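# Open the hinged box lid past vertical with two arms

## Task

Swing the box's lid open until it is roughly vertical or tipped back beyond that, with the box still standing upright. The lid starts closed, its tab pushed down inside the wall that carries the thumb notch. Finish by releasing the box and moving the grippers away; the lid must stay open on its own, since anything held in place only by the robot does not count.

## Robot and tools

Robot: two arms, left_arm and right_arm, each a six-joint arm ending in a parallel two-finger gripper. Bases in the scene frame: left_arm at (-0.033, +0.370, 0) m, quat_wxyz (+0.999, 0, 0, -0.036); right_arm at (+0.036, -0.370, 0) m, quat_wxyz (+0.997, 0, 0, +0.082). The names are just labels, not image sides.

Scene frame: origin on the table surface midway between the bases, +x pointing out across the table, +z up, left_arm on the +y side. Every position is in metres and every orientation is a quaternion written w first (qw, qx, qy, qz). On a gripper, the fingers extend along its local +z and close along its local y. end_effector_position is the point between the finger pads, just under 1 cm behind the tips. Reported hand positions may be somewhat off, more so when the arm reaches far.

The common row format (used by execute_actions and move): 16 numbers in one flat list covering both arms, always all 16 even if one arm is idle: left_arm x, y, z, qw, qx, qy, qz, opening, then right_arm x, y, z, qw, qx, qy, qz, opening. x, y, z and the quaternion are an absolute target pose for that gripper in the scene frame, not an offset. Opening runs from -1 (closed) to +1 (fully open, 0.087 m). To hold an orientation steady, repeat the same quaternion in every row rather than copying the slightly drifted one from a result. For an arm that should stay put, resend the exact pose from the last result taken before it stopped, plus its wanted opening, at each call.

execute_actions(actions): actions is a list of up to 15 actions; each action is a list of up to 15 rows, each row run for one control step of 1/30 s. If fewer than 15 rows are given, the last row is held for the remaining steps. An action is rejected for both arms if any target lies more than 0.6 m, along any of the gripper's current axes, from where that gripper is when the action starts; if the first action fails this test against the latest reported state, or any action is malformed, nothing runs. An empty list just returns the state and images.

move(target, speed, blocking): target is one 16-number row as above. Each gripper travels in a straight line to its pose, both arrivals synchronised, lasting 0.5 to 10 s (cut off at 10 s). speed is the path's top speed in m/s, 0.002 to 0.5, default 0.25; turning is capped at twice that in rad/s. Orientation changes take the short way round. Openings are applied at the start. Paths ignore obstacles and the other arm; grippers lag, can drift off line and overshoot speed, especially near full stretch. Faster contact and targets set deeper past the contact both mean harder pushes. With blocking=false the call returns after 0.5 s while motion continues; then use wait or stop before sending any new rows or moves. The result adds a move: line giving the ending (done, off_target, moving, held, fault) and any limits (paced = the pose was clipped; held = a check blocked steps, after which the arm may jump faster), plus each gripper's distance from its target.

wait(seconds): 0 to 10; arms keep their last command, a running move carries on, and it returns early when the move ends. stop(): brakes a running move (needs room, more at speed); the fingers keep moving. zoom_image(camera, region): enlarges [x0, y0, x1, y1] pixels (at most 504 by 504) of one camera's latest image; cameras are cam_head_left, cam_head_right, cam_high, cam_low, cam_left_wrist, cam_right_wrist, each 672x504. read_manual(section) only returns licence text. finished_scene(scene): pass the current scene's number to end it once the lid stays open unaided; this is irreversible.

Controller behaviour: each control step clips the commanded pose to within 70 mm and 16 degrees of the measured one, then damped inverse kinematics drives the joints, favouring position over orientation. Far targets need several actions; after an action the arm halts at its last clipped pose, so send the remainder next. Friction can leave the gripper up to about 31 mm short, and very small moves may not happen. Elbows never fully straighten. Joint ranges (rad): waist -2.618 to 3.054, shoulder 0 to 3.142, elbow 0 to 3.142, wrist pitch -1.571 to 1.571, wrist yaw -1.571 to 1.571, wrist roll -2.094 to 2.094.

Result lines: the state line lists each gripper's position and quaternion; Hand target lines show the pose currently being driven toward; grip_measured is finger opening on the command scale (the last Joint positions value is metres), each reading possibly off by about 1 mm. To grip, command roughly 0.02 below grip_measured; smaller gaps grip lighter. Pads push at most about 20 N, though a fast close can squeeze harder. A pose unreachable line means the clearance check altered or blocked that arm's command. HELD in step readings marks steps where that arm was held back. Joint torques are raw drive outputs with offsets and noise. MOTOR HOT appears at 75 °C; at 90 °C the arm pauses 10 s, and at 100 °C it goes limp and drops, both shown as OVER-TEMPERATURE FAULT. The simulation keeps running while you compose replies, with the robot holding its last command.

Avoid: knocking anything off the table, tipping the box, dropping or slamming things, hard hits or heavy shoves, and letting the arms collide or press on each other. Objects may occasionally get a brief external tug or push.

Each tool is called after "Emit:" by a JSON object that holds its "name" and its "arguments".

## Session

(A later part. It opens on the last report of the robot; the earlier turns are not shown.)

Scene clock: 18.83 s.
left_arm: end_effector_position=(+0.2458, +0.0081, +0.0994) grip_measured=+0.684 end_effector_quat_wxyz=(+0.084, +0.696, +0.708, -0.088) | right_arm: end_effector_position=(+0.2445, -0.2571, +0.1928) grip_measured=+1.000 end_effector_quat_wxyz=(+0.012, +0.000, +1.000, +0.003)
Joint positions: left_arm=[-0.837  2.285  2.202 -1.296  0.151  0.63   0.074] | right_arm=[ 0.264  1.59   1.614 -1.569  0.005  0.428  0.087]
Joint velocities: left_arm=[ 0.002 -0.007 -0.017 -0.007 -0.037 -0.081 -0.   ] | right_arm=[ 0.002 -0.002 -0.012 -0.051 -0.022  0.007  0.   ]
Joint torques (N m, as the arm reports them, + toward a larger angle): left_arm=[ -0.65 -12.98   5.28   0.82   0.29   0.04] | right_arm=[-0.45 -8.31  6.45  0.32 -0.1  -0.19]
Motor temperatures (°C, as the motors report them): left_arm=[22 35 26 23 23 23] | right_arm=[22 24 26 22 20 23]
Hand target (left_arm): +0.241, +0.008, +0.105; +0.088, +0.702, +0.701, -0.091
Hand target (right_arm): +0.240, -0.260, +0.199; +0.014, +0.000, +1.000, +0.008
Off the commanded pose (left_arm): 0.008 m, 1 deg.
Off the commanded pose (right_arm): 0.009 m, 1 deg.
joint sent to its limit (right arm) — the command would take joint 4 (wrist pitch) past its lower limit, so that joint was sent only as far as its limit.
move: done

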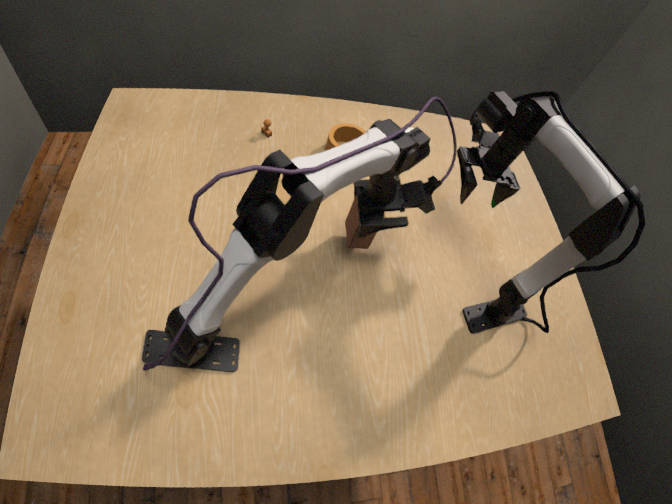

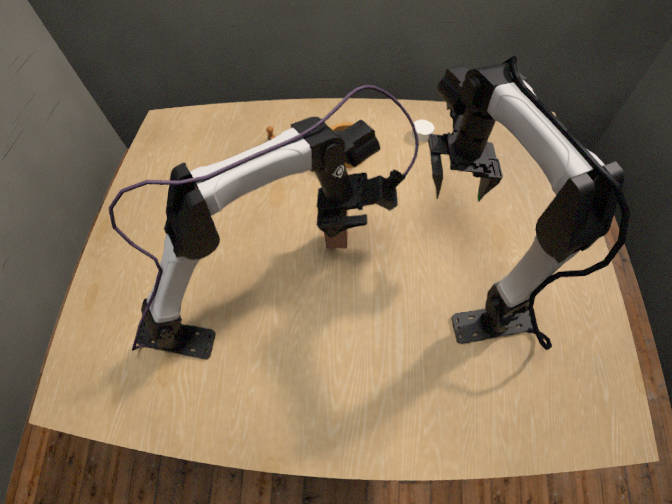

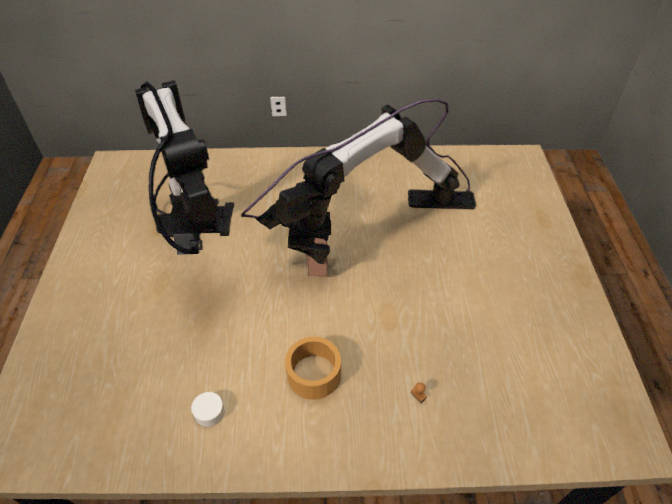

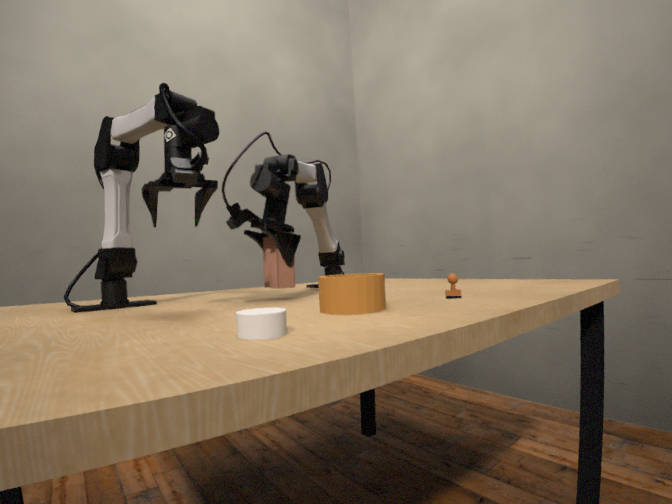

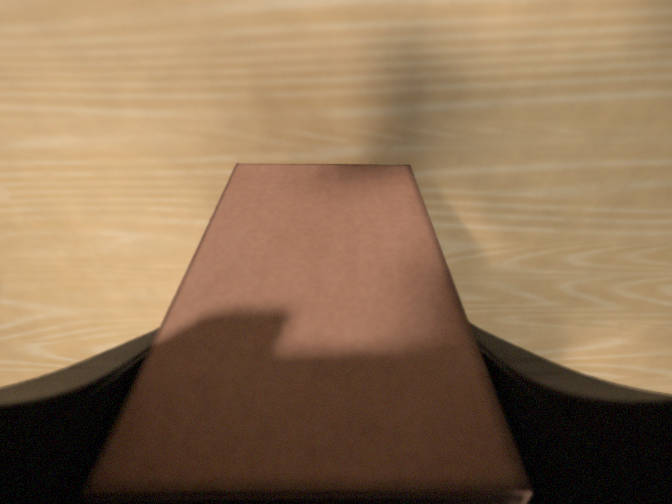

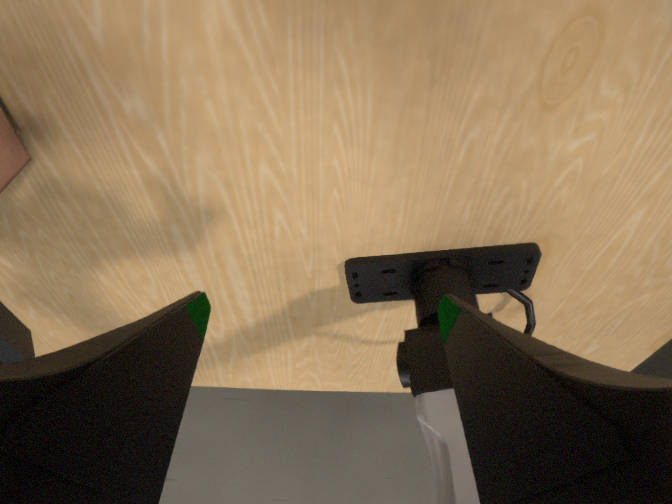

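Emit:
{"name": "move", "arguments": {"target": [0.24,0.01,0.064,0.112,0.701,0.699,-0.112,0.5,0.24,-0.26,0.2,0,0,1,0,1], "speed": 0.04}}

Emit:
{"name": "move", "arguments": {"target": [0.245,0.01,0.068,0.112,0.701,0.699,-0.112,1,0.24,-0.26,0.2,0,0,1,0,1], "speed": 0.04}}

Emit:
{"name": "move", "arguments": {"target": [0.245,0.02,0.19,0.16,0.69,0.69,-0.16,1,0.24,-0.26,0.2,0,0,1,0,1], "speed": 0.12}}

Scene clock: 20.23 s.
left_arm: end_effector_position=(+0.2373, +0.0121, +0.0675) grip_measured=+0.684 end_effector_quat_wxyz=(+0.099, +0.698, +0.701, -0.102) | right_arm: end_effector_position=(+0.2445, -0.2571, +0.1928) grip_measured=+1.000 end_effector_quat_wxyz=(+0.012, +0.000, +1.000, +0.003)
Joint positions: left_arm=[-0.837  2.189  1.913 -1.07   0.176  0.637  0.074] | right_arm=[ 0.264  1.59   1.614 -1.569  0.005  0.427  0.087]
Joint velocities: left_arm=[-0.007 -0.012 -0.017 -0.007  0.037 -0.022 -0.   ] | right_arm=[ 0.002 -0.007  0.007  0.037 -0.022 -0.037  0.   ]
Joint torques (N m, as the arm reports them, + toward a larger angle): left_arm=[  0.72 -11.28   4.98   1.23   0.46   0.07] | right_arm=[-0.47 -8.21  6.6   0.31 -0.08 -0.18]
Motor temperatures (°C, as the motors report them): left_arm=[22 36 26 23 23 23] | right_arm=[22 24 26 22 20 23]
Hand target (left_arm): +0.240, +0.009, +0.064; +0.111, +0.700, +0.697, -0.111
Hand target (right_arm): +0.240, -0.260, +0.199; +0.014, +0.000, +1.000, +0.008
Off the commanded pose (left_arm): 0.005 m, 2 deg.
Off the commanded pose (right_arm): 0.009 m, 1 deg.
joint sent to its limit (right arm) — the command would take joint 4 (wrist pitch) past its lower limit, so that joint was sent only as far as its limit.
move: done

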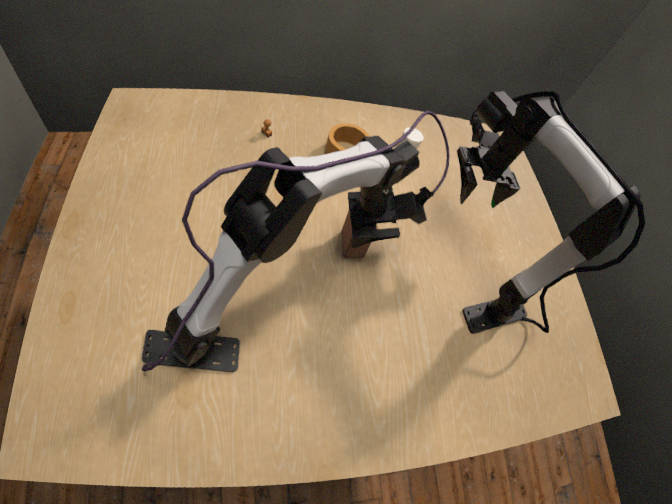

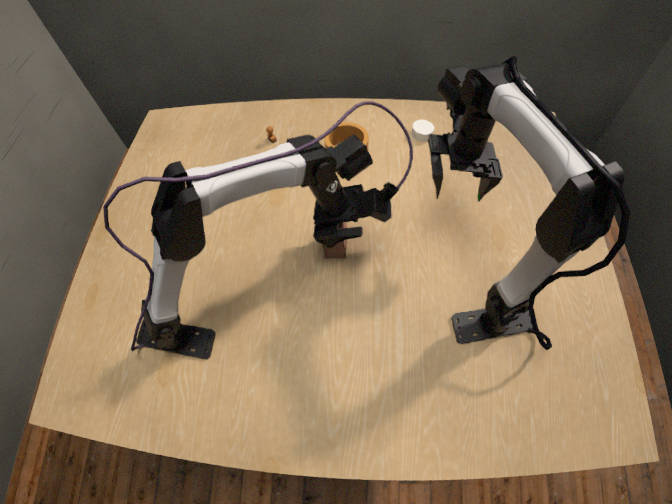

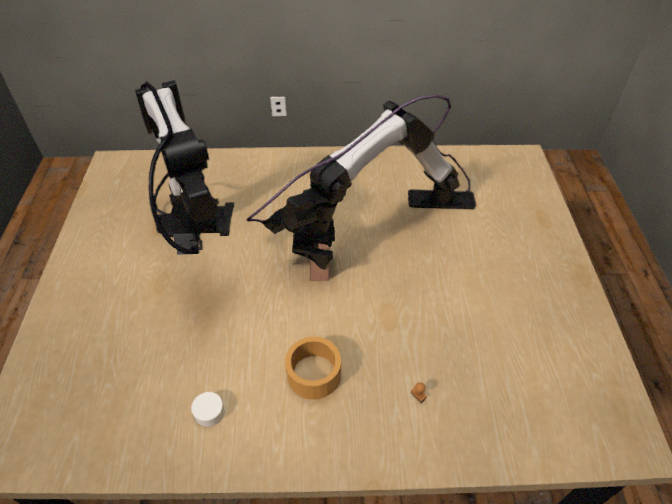

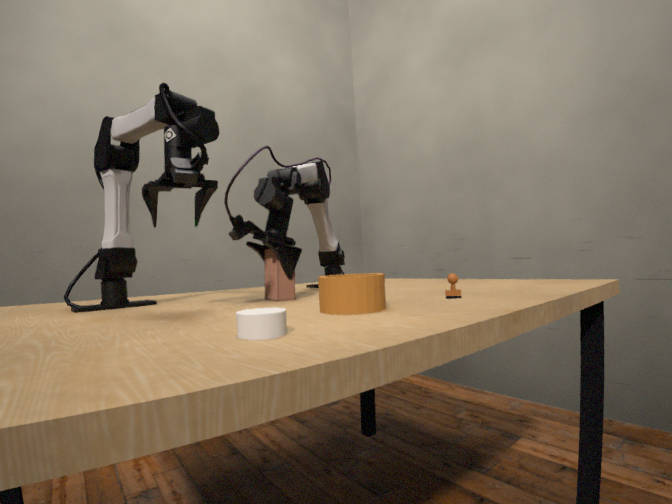

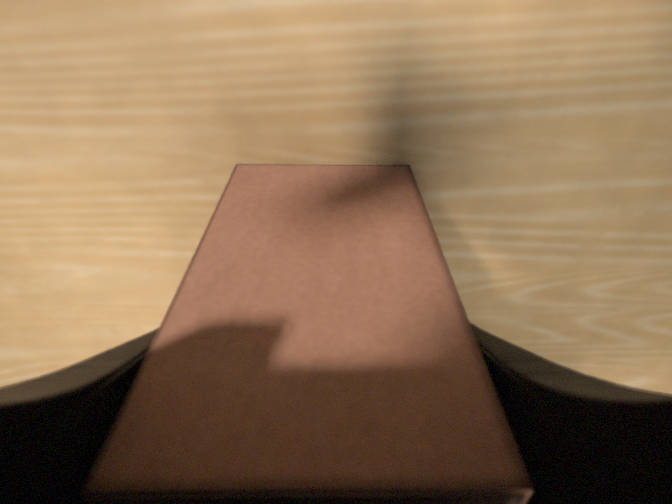

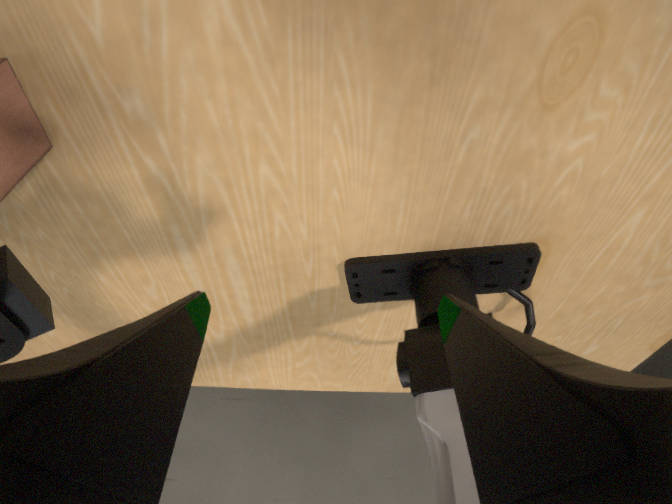

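Scene clock: 20.97 s.
left_arm: end_effector_position=(+0.2416, +0.0112, +0.0679) grip_measured=+0.997 end_effector_quat_wxyz=(+0.105, +0.698, +0.700, -0.108) | right_arm: end_effector_position=(+0.2445, -0.2571, +0.1928) grip_measured=+1.000 end_effector_quat_wxyz=(+0.012, +0.000, +1.000, +0.003)
Joint positions: left_arm=[-0.826  2.189  1.913 -1.058  0.19   0.647  0.087] | right_arm=[ 0.264  1.59   1.614 -1.569  0.005  0.427  0.087]
Joint velocities: left_arm=[ 0.012 -0.007 -0.017 -0.007 -0.037  0.007 -0.   ] | right_arm=[-0.002 -0.007  0.007 -0.037  0.007  0.037  0.   ]
Joint torques (N m, as the arm reports them, + toward a larger angle): left_arm=[  0.57 -10.73   6.95   0.96   0.31   0.05] | right_arm=[-0.52 -8.27  6.58  0.31 -0.1  -0.16]
Motor temperatures (°C, as the motors report them): left_arm=[22 36 26 23 23 23] | right_arm=[22 24 26 22 20 23]
Hand target (left_arm): +0.245, +0.010, +0.068; +0.112, +0.699, +0.697, -0.112
Hand target (right_arm): +0.240, -0.260, +0.199; +0.014, +0.000, +1.000, +0.008
Off the commanded pose (left_arm): 0.004 m, 1 deg.
Off the commanded pose (right_arm): 0.009 m, 1 deg.
joint sent to its limit (right arm) — the command would take joint 4 (wrist pitch) past its lower limit, so that joint was sent only as far as its limit.
move: done

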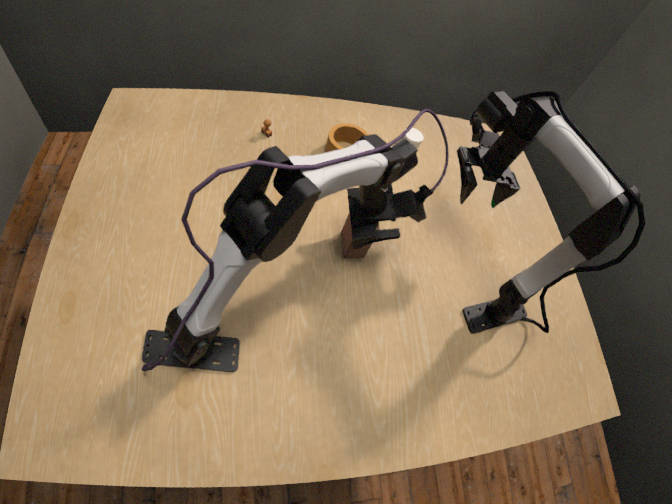

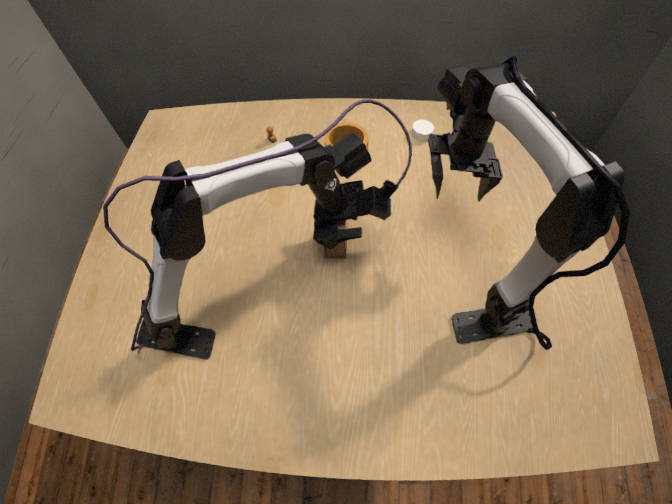

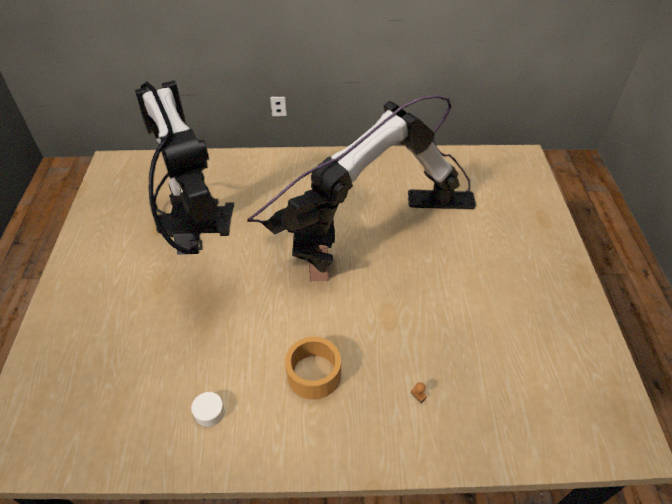

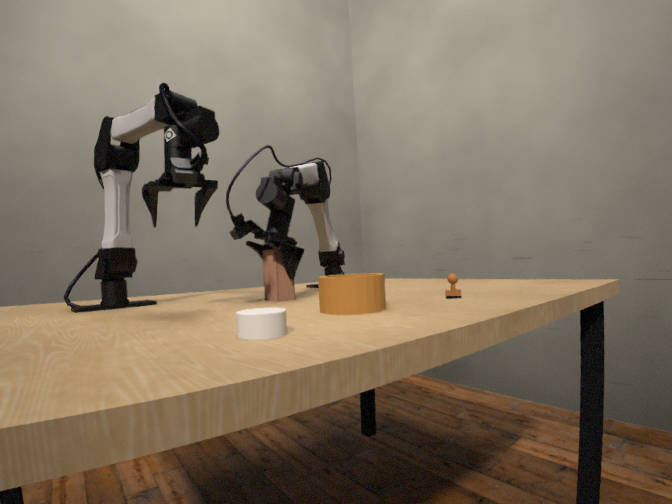

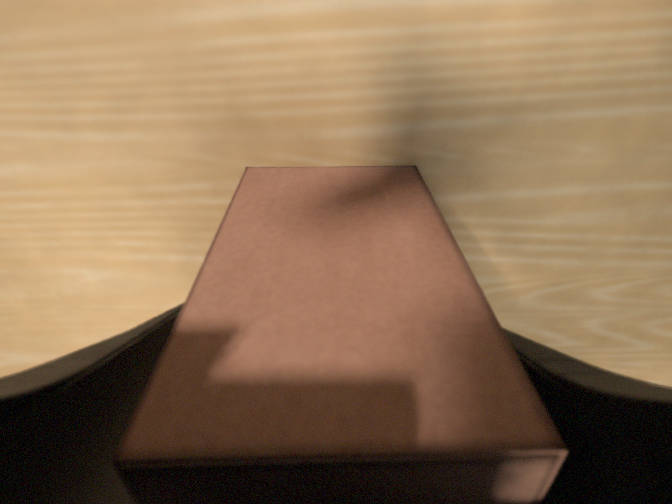

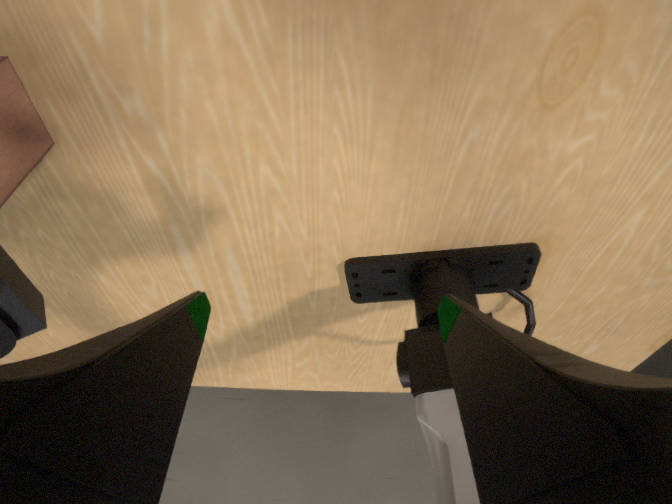

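Scene clock: 22.63 s.
left_arm: end_effector_position=(+0.2406, +0.0217, +0.1756) grip_measured=+0.997 end_effector_quat_wxyz=(+0.142, +0.689, +0.694, -0.156) | right_arm: end_effector_position=(+0.2445, -0.2571, +0.1928) grip_measured=+1.000 end_effector_quat_wxyz=(+0.012, +0.000, +1.000, +0.003)
Joint positions: left_arm=[-0.775  2.124  2.227 -1.36   0.291  0.67   0.087] | right_arm=[ 0.264  1.59   1.614 -1.569  0.005  0.427  0.087]
Joint velocities: left_arm=[-0.002 -0.007 -0.002 -0.007 -0.007 -0.081 -0.001] | right_arm=[ 0.002 -0.002  0.007 -0.037  0.007 -0.066  0.   ]
Joint torques (N m, as the arm reports them, + toward a larger angle): left_arm=[  0.63 -10.76   9.36   0.88   0.38   0.04] | right_arm=[-0.53 -8.24  6.51  0.32 -0.09 -0.17]
Motor temperatures (°C, as the motors report them): left_arm=[22 36 26 23 23 23] | right_arm=[22 24 26 22 20 23]
Hand target (left_arm): +0.244, +0.021, +0.190; +0.160, +0.689, +0.688, -0.160
Hand target (right_arm): +0.240, -0.260, +0.199; +0.014, +0.000, +1.000, +0.008
Off the commanded pose (left_arm): 0.015 m, 2 deg.
Off the commanded pose (right_arm): 0.009 m, 1 deg.
joint sent to its limit (right arm) — the command would take joint 4 (wrist pitch) past its lower limit, so that joint was sent only as far as its limit.
move: off_target (left_arm)

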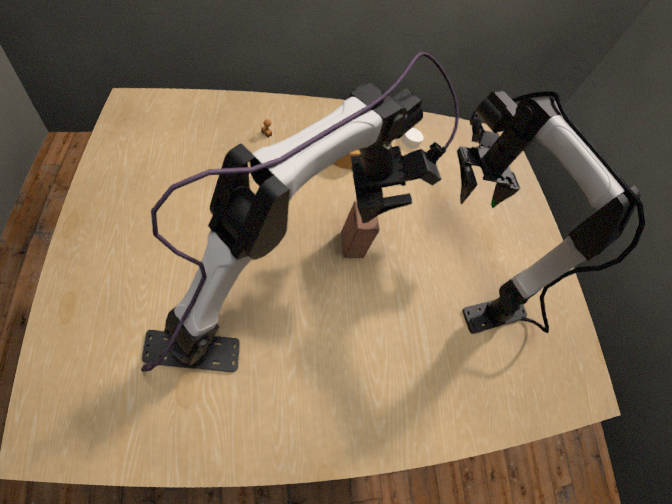

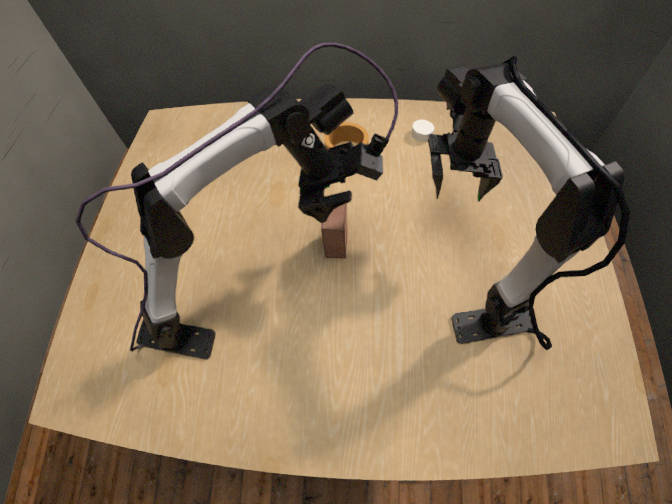

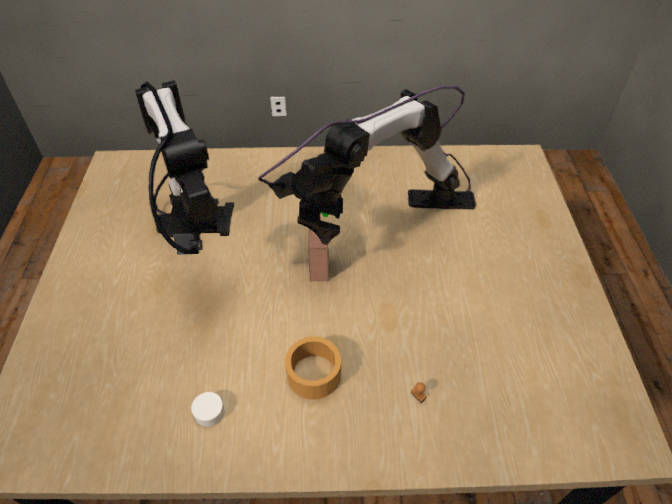

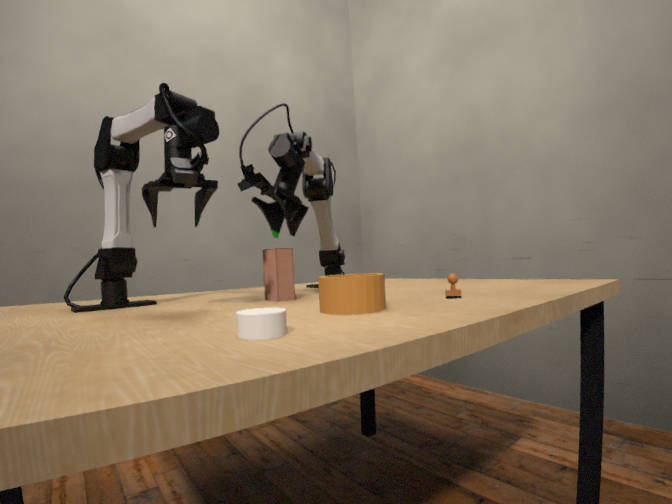

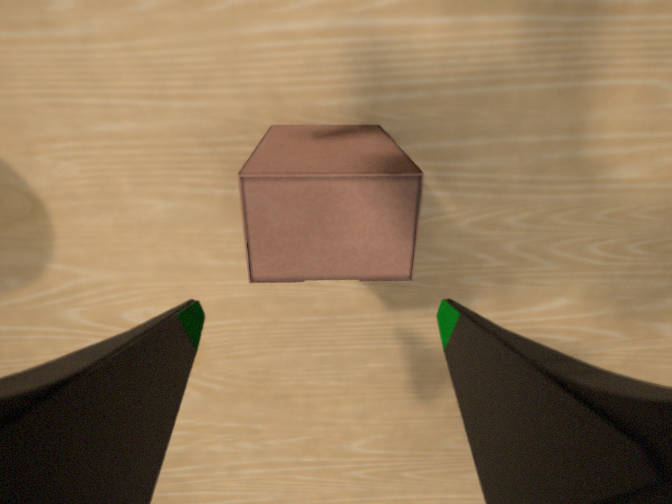

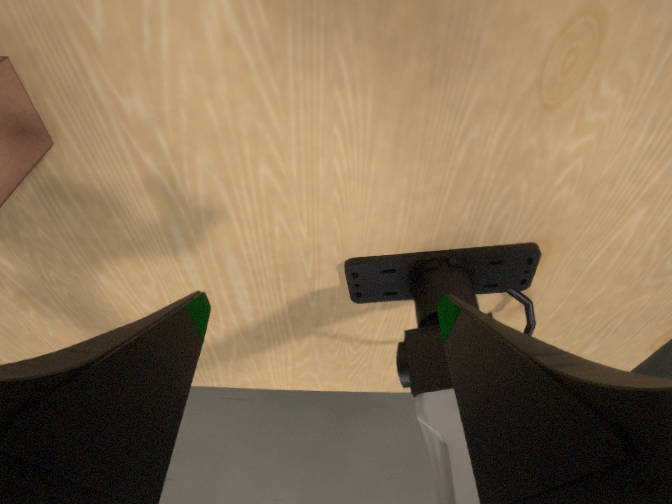

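Emit:
{"name": "move", "arguments": {"target": [0.24,0.18,0.22,0,0,1,0,-1,0.24,-0.15,0.21,0,0,1,0,1], "speed": 0.25}}

Emit:
{"name": "move", "arguments": {"target": [0.24,0.12,0.13,0.5,0.5,0.5,-0.5,-1,0.24,-0.11,0.085,0.430,-0.561,0.561,0.430,1], "speed": 0.2}}

Scene clock: 26.50 s.
left_arm: end_effector_position=(+0.2424, +0.1736, +0.2187) grip_measured=-1.000 end_effector_quat_wxyz=(+0.075, +0.006, +0.996, -0.054) | right_arm: end_effector_position=(+0.2411, -0.1545, +0.2058) grip_measured=+1.000 end_effector_quat_wxyz=(+0.038, +0.001, +0.999, +0.031)
Joint positions: left_arm=[-0.476  1.868  2.053 -1.572  0.015 -0.537  0.   ] | right_arm=[ 0.556  1.744  1.843 -1.571  0.004  0.721  0.087]
Joint velocities: left_arm=[-0.012 -0.022  0.007  0.081  0.037  0.022  0.   ] | right_arm=[ 0.002 -0.007 -0.002  0.066 -0.022  0.022  0.   ]
Joint torques (N m, as the arm reports them, + toward a larger angle): left_arm=[ 0.62 -9.1   4.75  0.71  0.01 -0.08] | right_arm=[ 0.48 -6.97  8.32  0.49 -0.05  0.08]
Motor temperatures (°C, as the motors report them): left_arm=[22 37 27 23 23 23] | right_arm=[22 24 26 22 20 23]
Hand target (left_arm): +0.238, +0.180, +0.219; +0.072, -0.004, +0.996, -0.050
Hand target (right_arm): +0.240, -0.151, +0.209; +0.034, +0.002, +0.999, +0.033
Off the commanded pose (left_arm): 0.007 m, 11 deg.
Off the commanded pose (right_arm): 0.006 m, 6 deg.
joint sent to its limit (left arm) — the command would take joint 4 (wrist pitch) past its lower limit, so that joint was sent only as far as its limit.
joint sent to its limit (right arm) — the command would take joint 4 (wrist pitch) past its lower limit, so that joint was sent only as far as its limit.
move: off_target (left_arm, right_arm)

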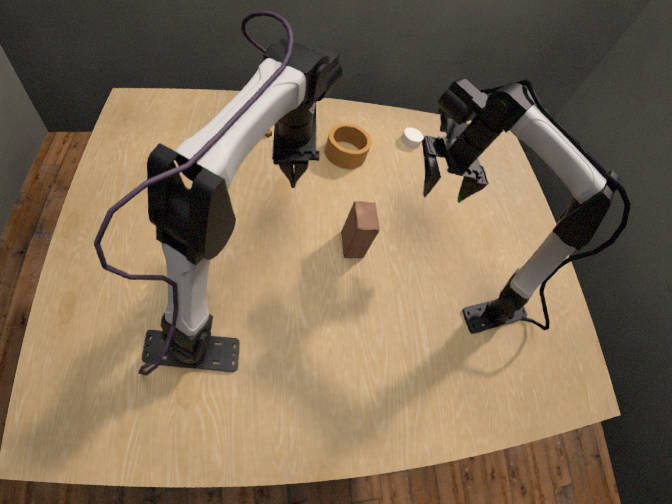

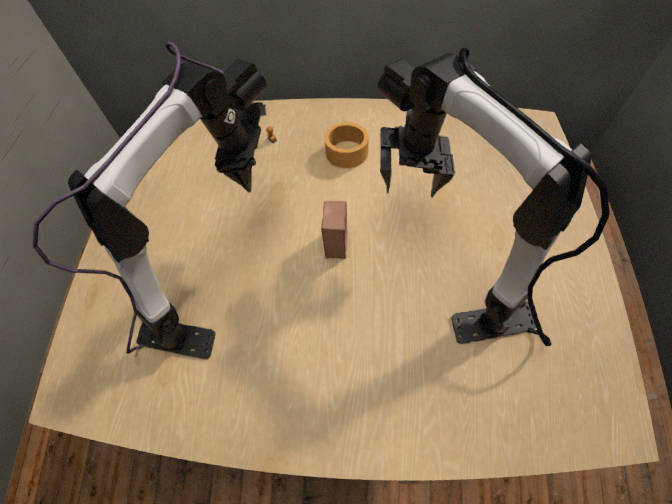

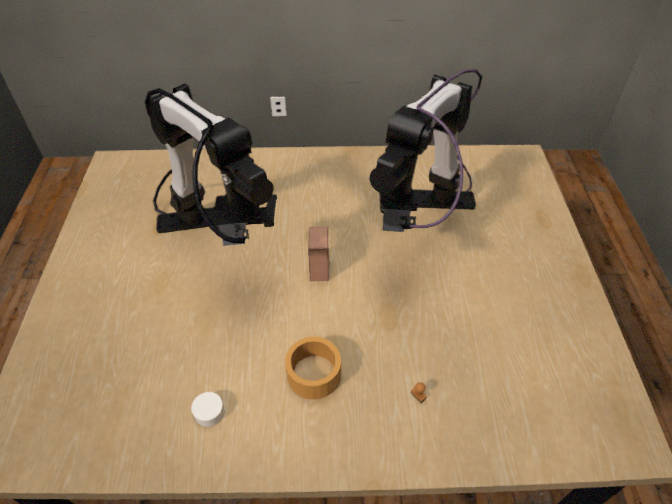

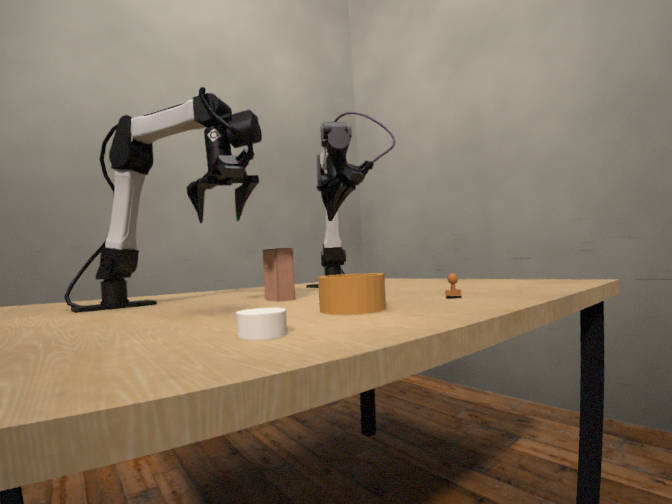

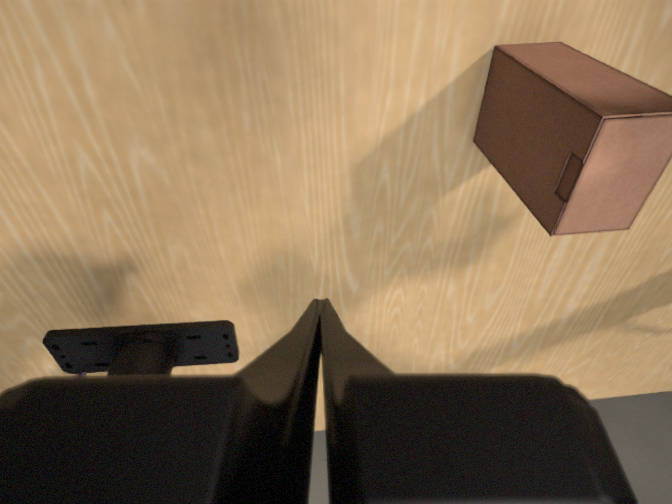

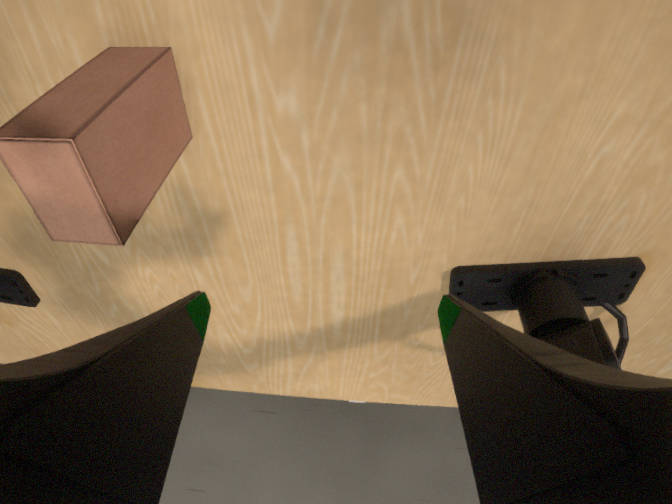

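Scene clock: 32.23 s.
left_arm: end_effector_position=(+0.2469, +0.1169, +0.1383) grip_measured=-1.000 end_effector_quat_wxyz=(+0.502, +0.512, +0.492, -0.494) | right_arm: end_effector_position=(+0.2452, -0.1036, +0.0918) grip_measured=+1.000 end_effector_quat_wxyz=(+0.437, -0.557, +0.561, +0.429)
Joint positions: left_arm=[-0.198  1.701  0.595  1.079  1.313  0.054  0.   ] | right_arm=[ 0.313  1.401  0.463  0.434 -1.026 -0.445  0.087]
Joint velocities: left_arm=[ 0.002 -0.002 -0.012  0.095  0.051 -0.051  0.   ] | right_arm=[-0.017 -0.002 -0.032  0.037 -0.007  0.022  0.   ]
Joint torques (N m, as the arm reports them, + toward a larger angle): left_arm=[ 0.77 -4.78  4.02  1.6   0.2  -0.11] | right_arm=[-0.54 -3.22  4.02  2.   -0.41 -0.14]
Motor temperatures (°C, as the motors report them): left_arm=[22 36 27 24 23 23] | right_arm=[22 24 26 23 20 23]
Hand target (left_arm): +0.243, +0.121, +0.130; +0.495, +0.505, +0.500, -0.500
Hand target (right_arm): +0.242, -0.107, +0.083; -0.432, +0.556, -0.564, -0.432
Off the commanded pose (left_arm): 0.011 m, 2 deg.
Off the commanded pose (right_arm): 0.011 m, 1 deg.
move: off_target (left_arm, right_arm)

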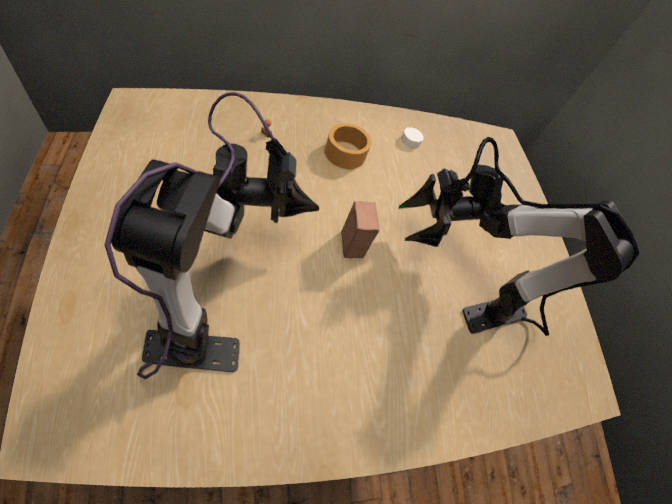

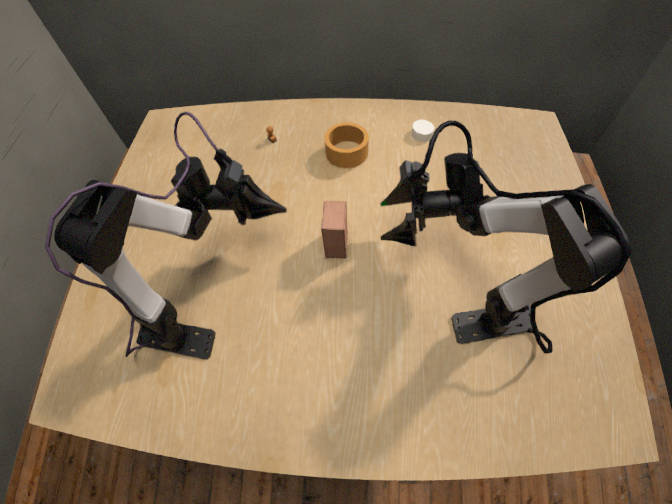

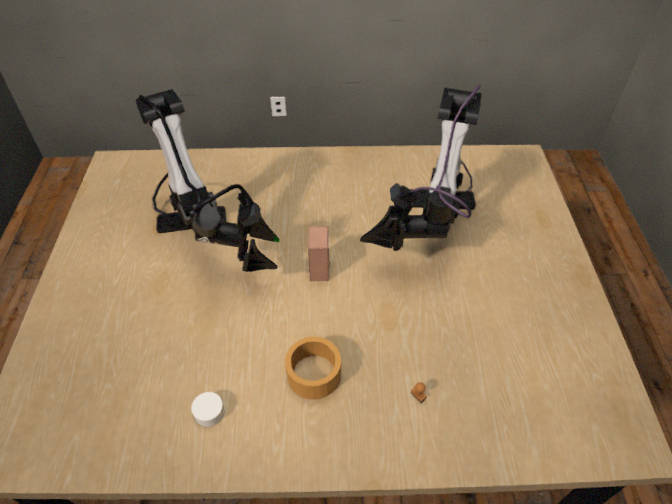

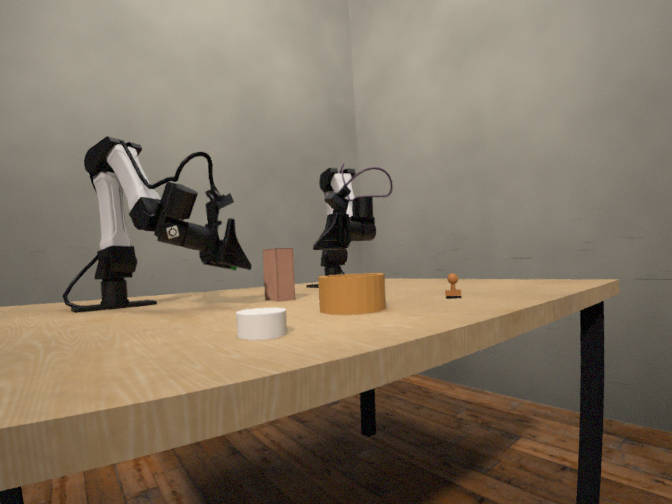

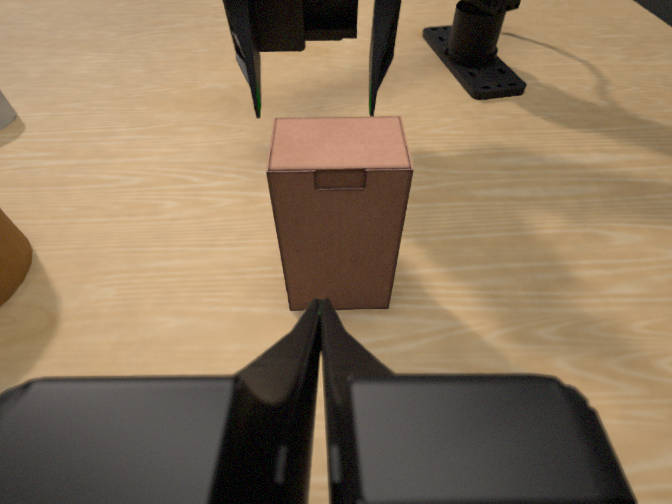

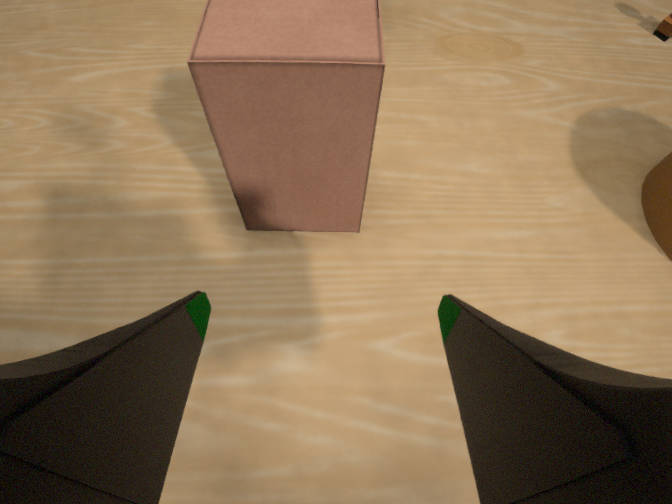

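Emit:
{"name": "move", "arguments": {"target": [0.234,0.10,0.11,0.5,0.5,0.5,-0.5,-1,0.227,-0.07,0.072,0.430,-0.561,0.561,0.430,1], "speed": 0.08}}

Scene clock: 33.50 s.
left_arm: end_effector_position=(+0.2409, +0.0997, +0.1182) grip_measured=-1.000 end_effector_quat_wxyz=(+0.508, +0.506, +0.492, -0.494) | right_arm: end_effector_position=(+0.2316, -0.0686, +0.0803) grip_measured=+1.000 end_effector_quat_wxyz=(+0.437, -0.564, +0.555, +0.428)
Joint positions: left_arm=[-0.261  1.798  0.554  1.26   1.237  0.014  0.   ] | right_arm=[ 0.467  1.491  0.445  0.632 -0.896 -0.349  0.087]
Joint velocities: left_arm=[ 0.017  0.007  0.007  0.007  0.022 -0.037  0.   ] | right_arm=[-0.007 -0.002 -0.012  0.081  0.051  0.022  0.   ]
Joint torques (N m, as the arm reports them, + toward a larger angle): left_arm=[-0.73 -4.92  3.4   1.65  0.02 -0.1 ] | right_arm=[ 0.65 -4.03  3.79  2.08 -0.14  0.04]
Motor temperatures (°C, as the motors report them): left_arm=[22 36 27 24 23 23] | right_arm=[22 24 26 23 20 23]
Hand target (left_arm): +0.235, +0.100, +0.110; +0.500, +0.500, +0.500, -0.500
Hand target (right_arm): +0.227, -0.070, +0.072; -0.430, +0.562, -0.561, -0.429
Off the commanded pose (left_arm): 0.011 m, 2 deg.
Off the commanded pose (right_arm): 0.010 m, 1 deg.
move: off_target (left_arm)

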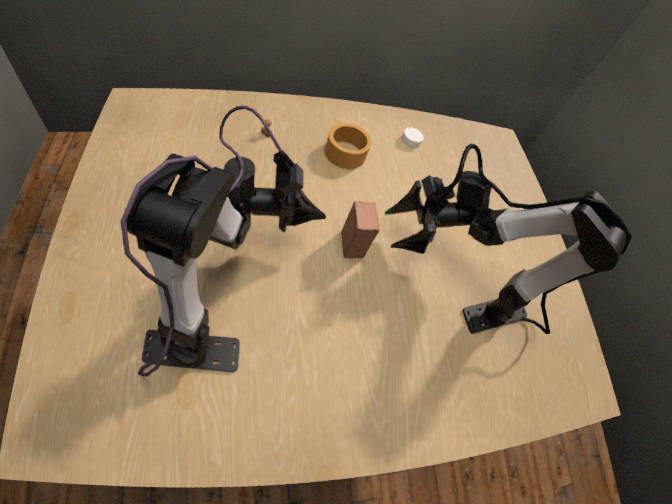

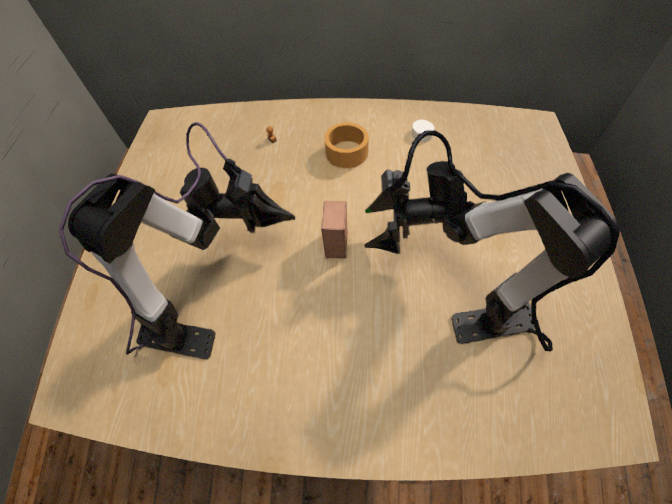

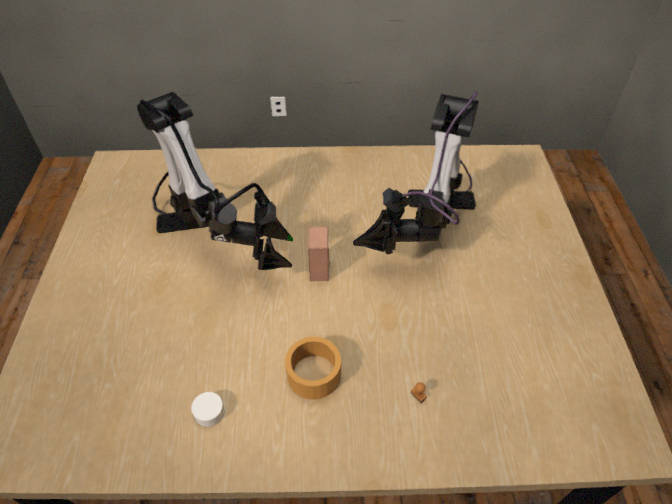

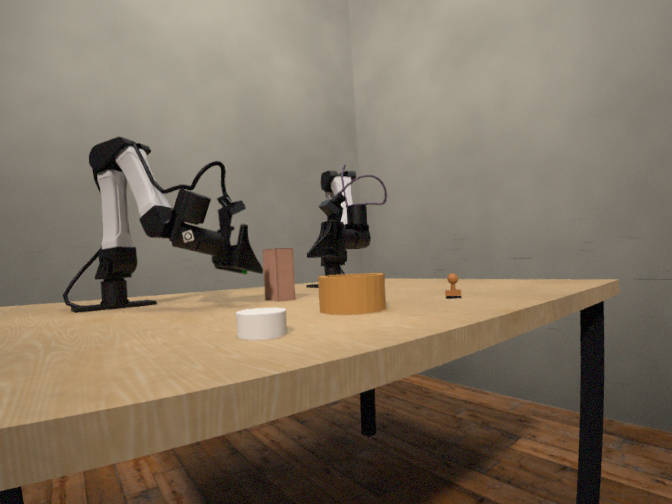

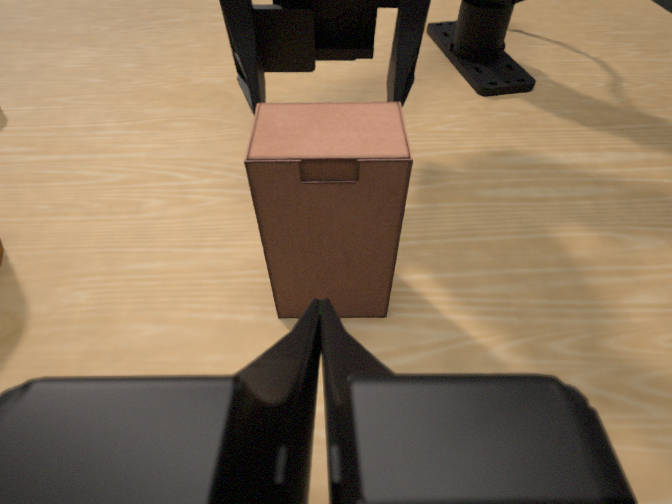

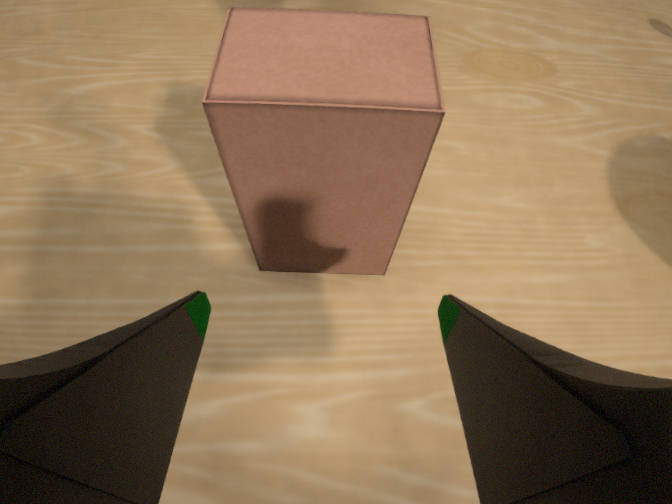

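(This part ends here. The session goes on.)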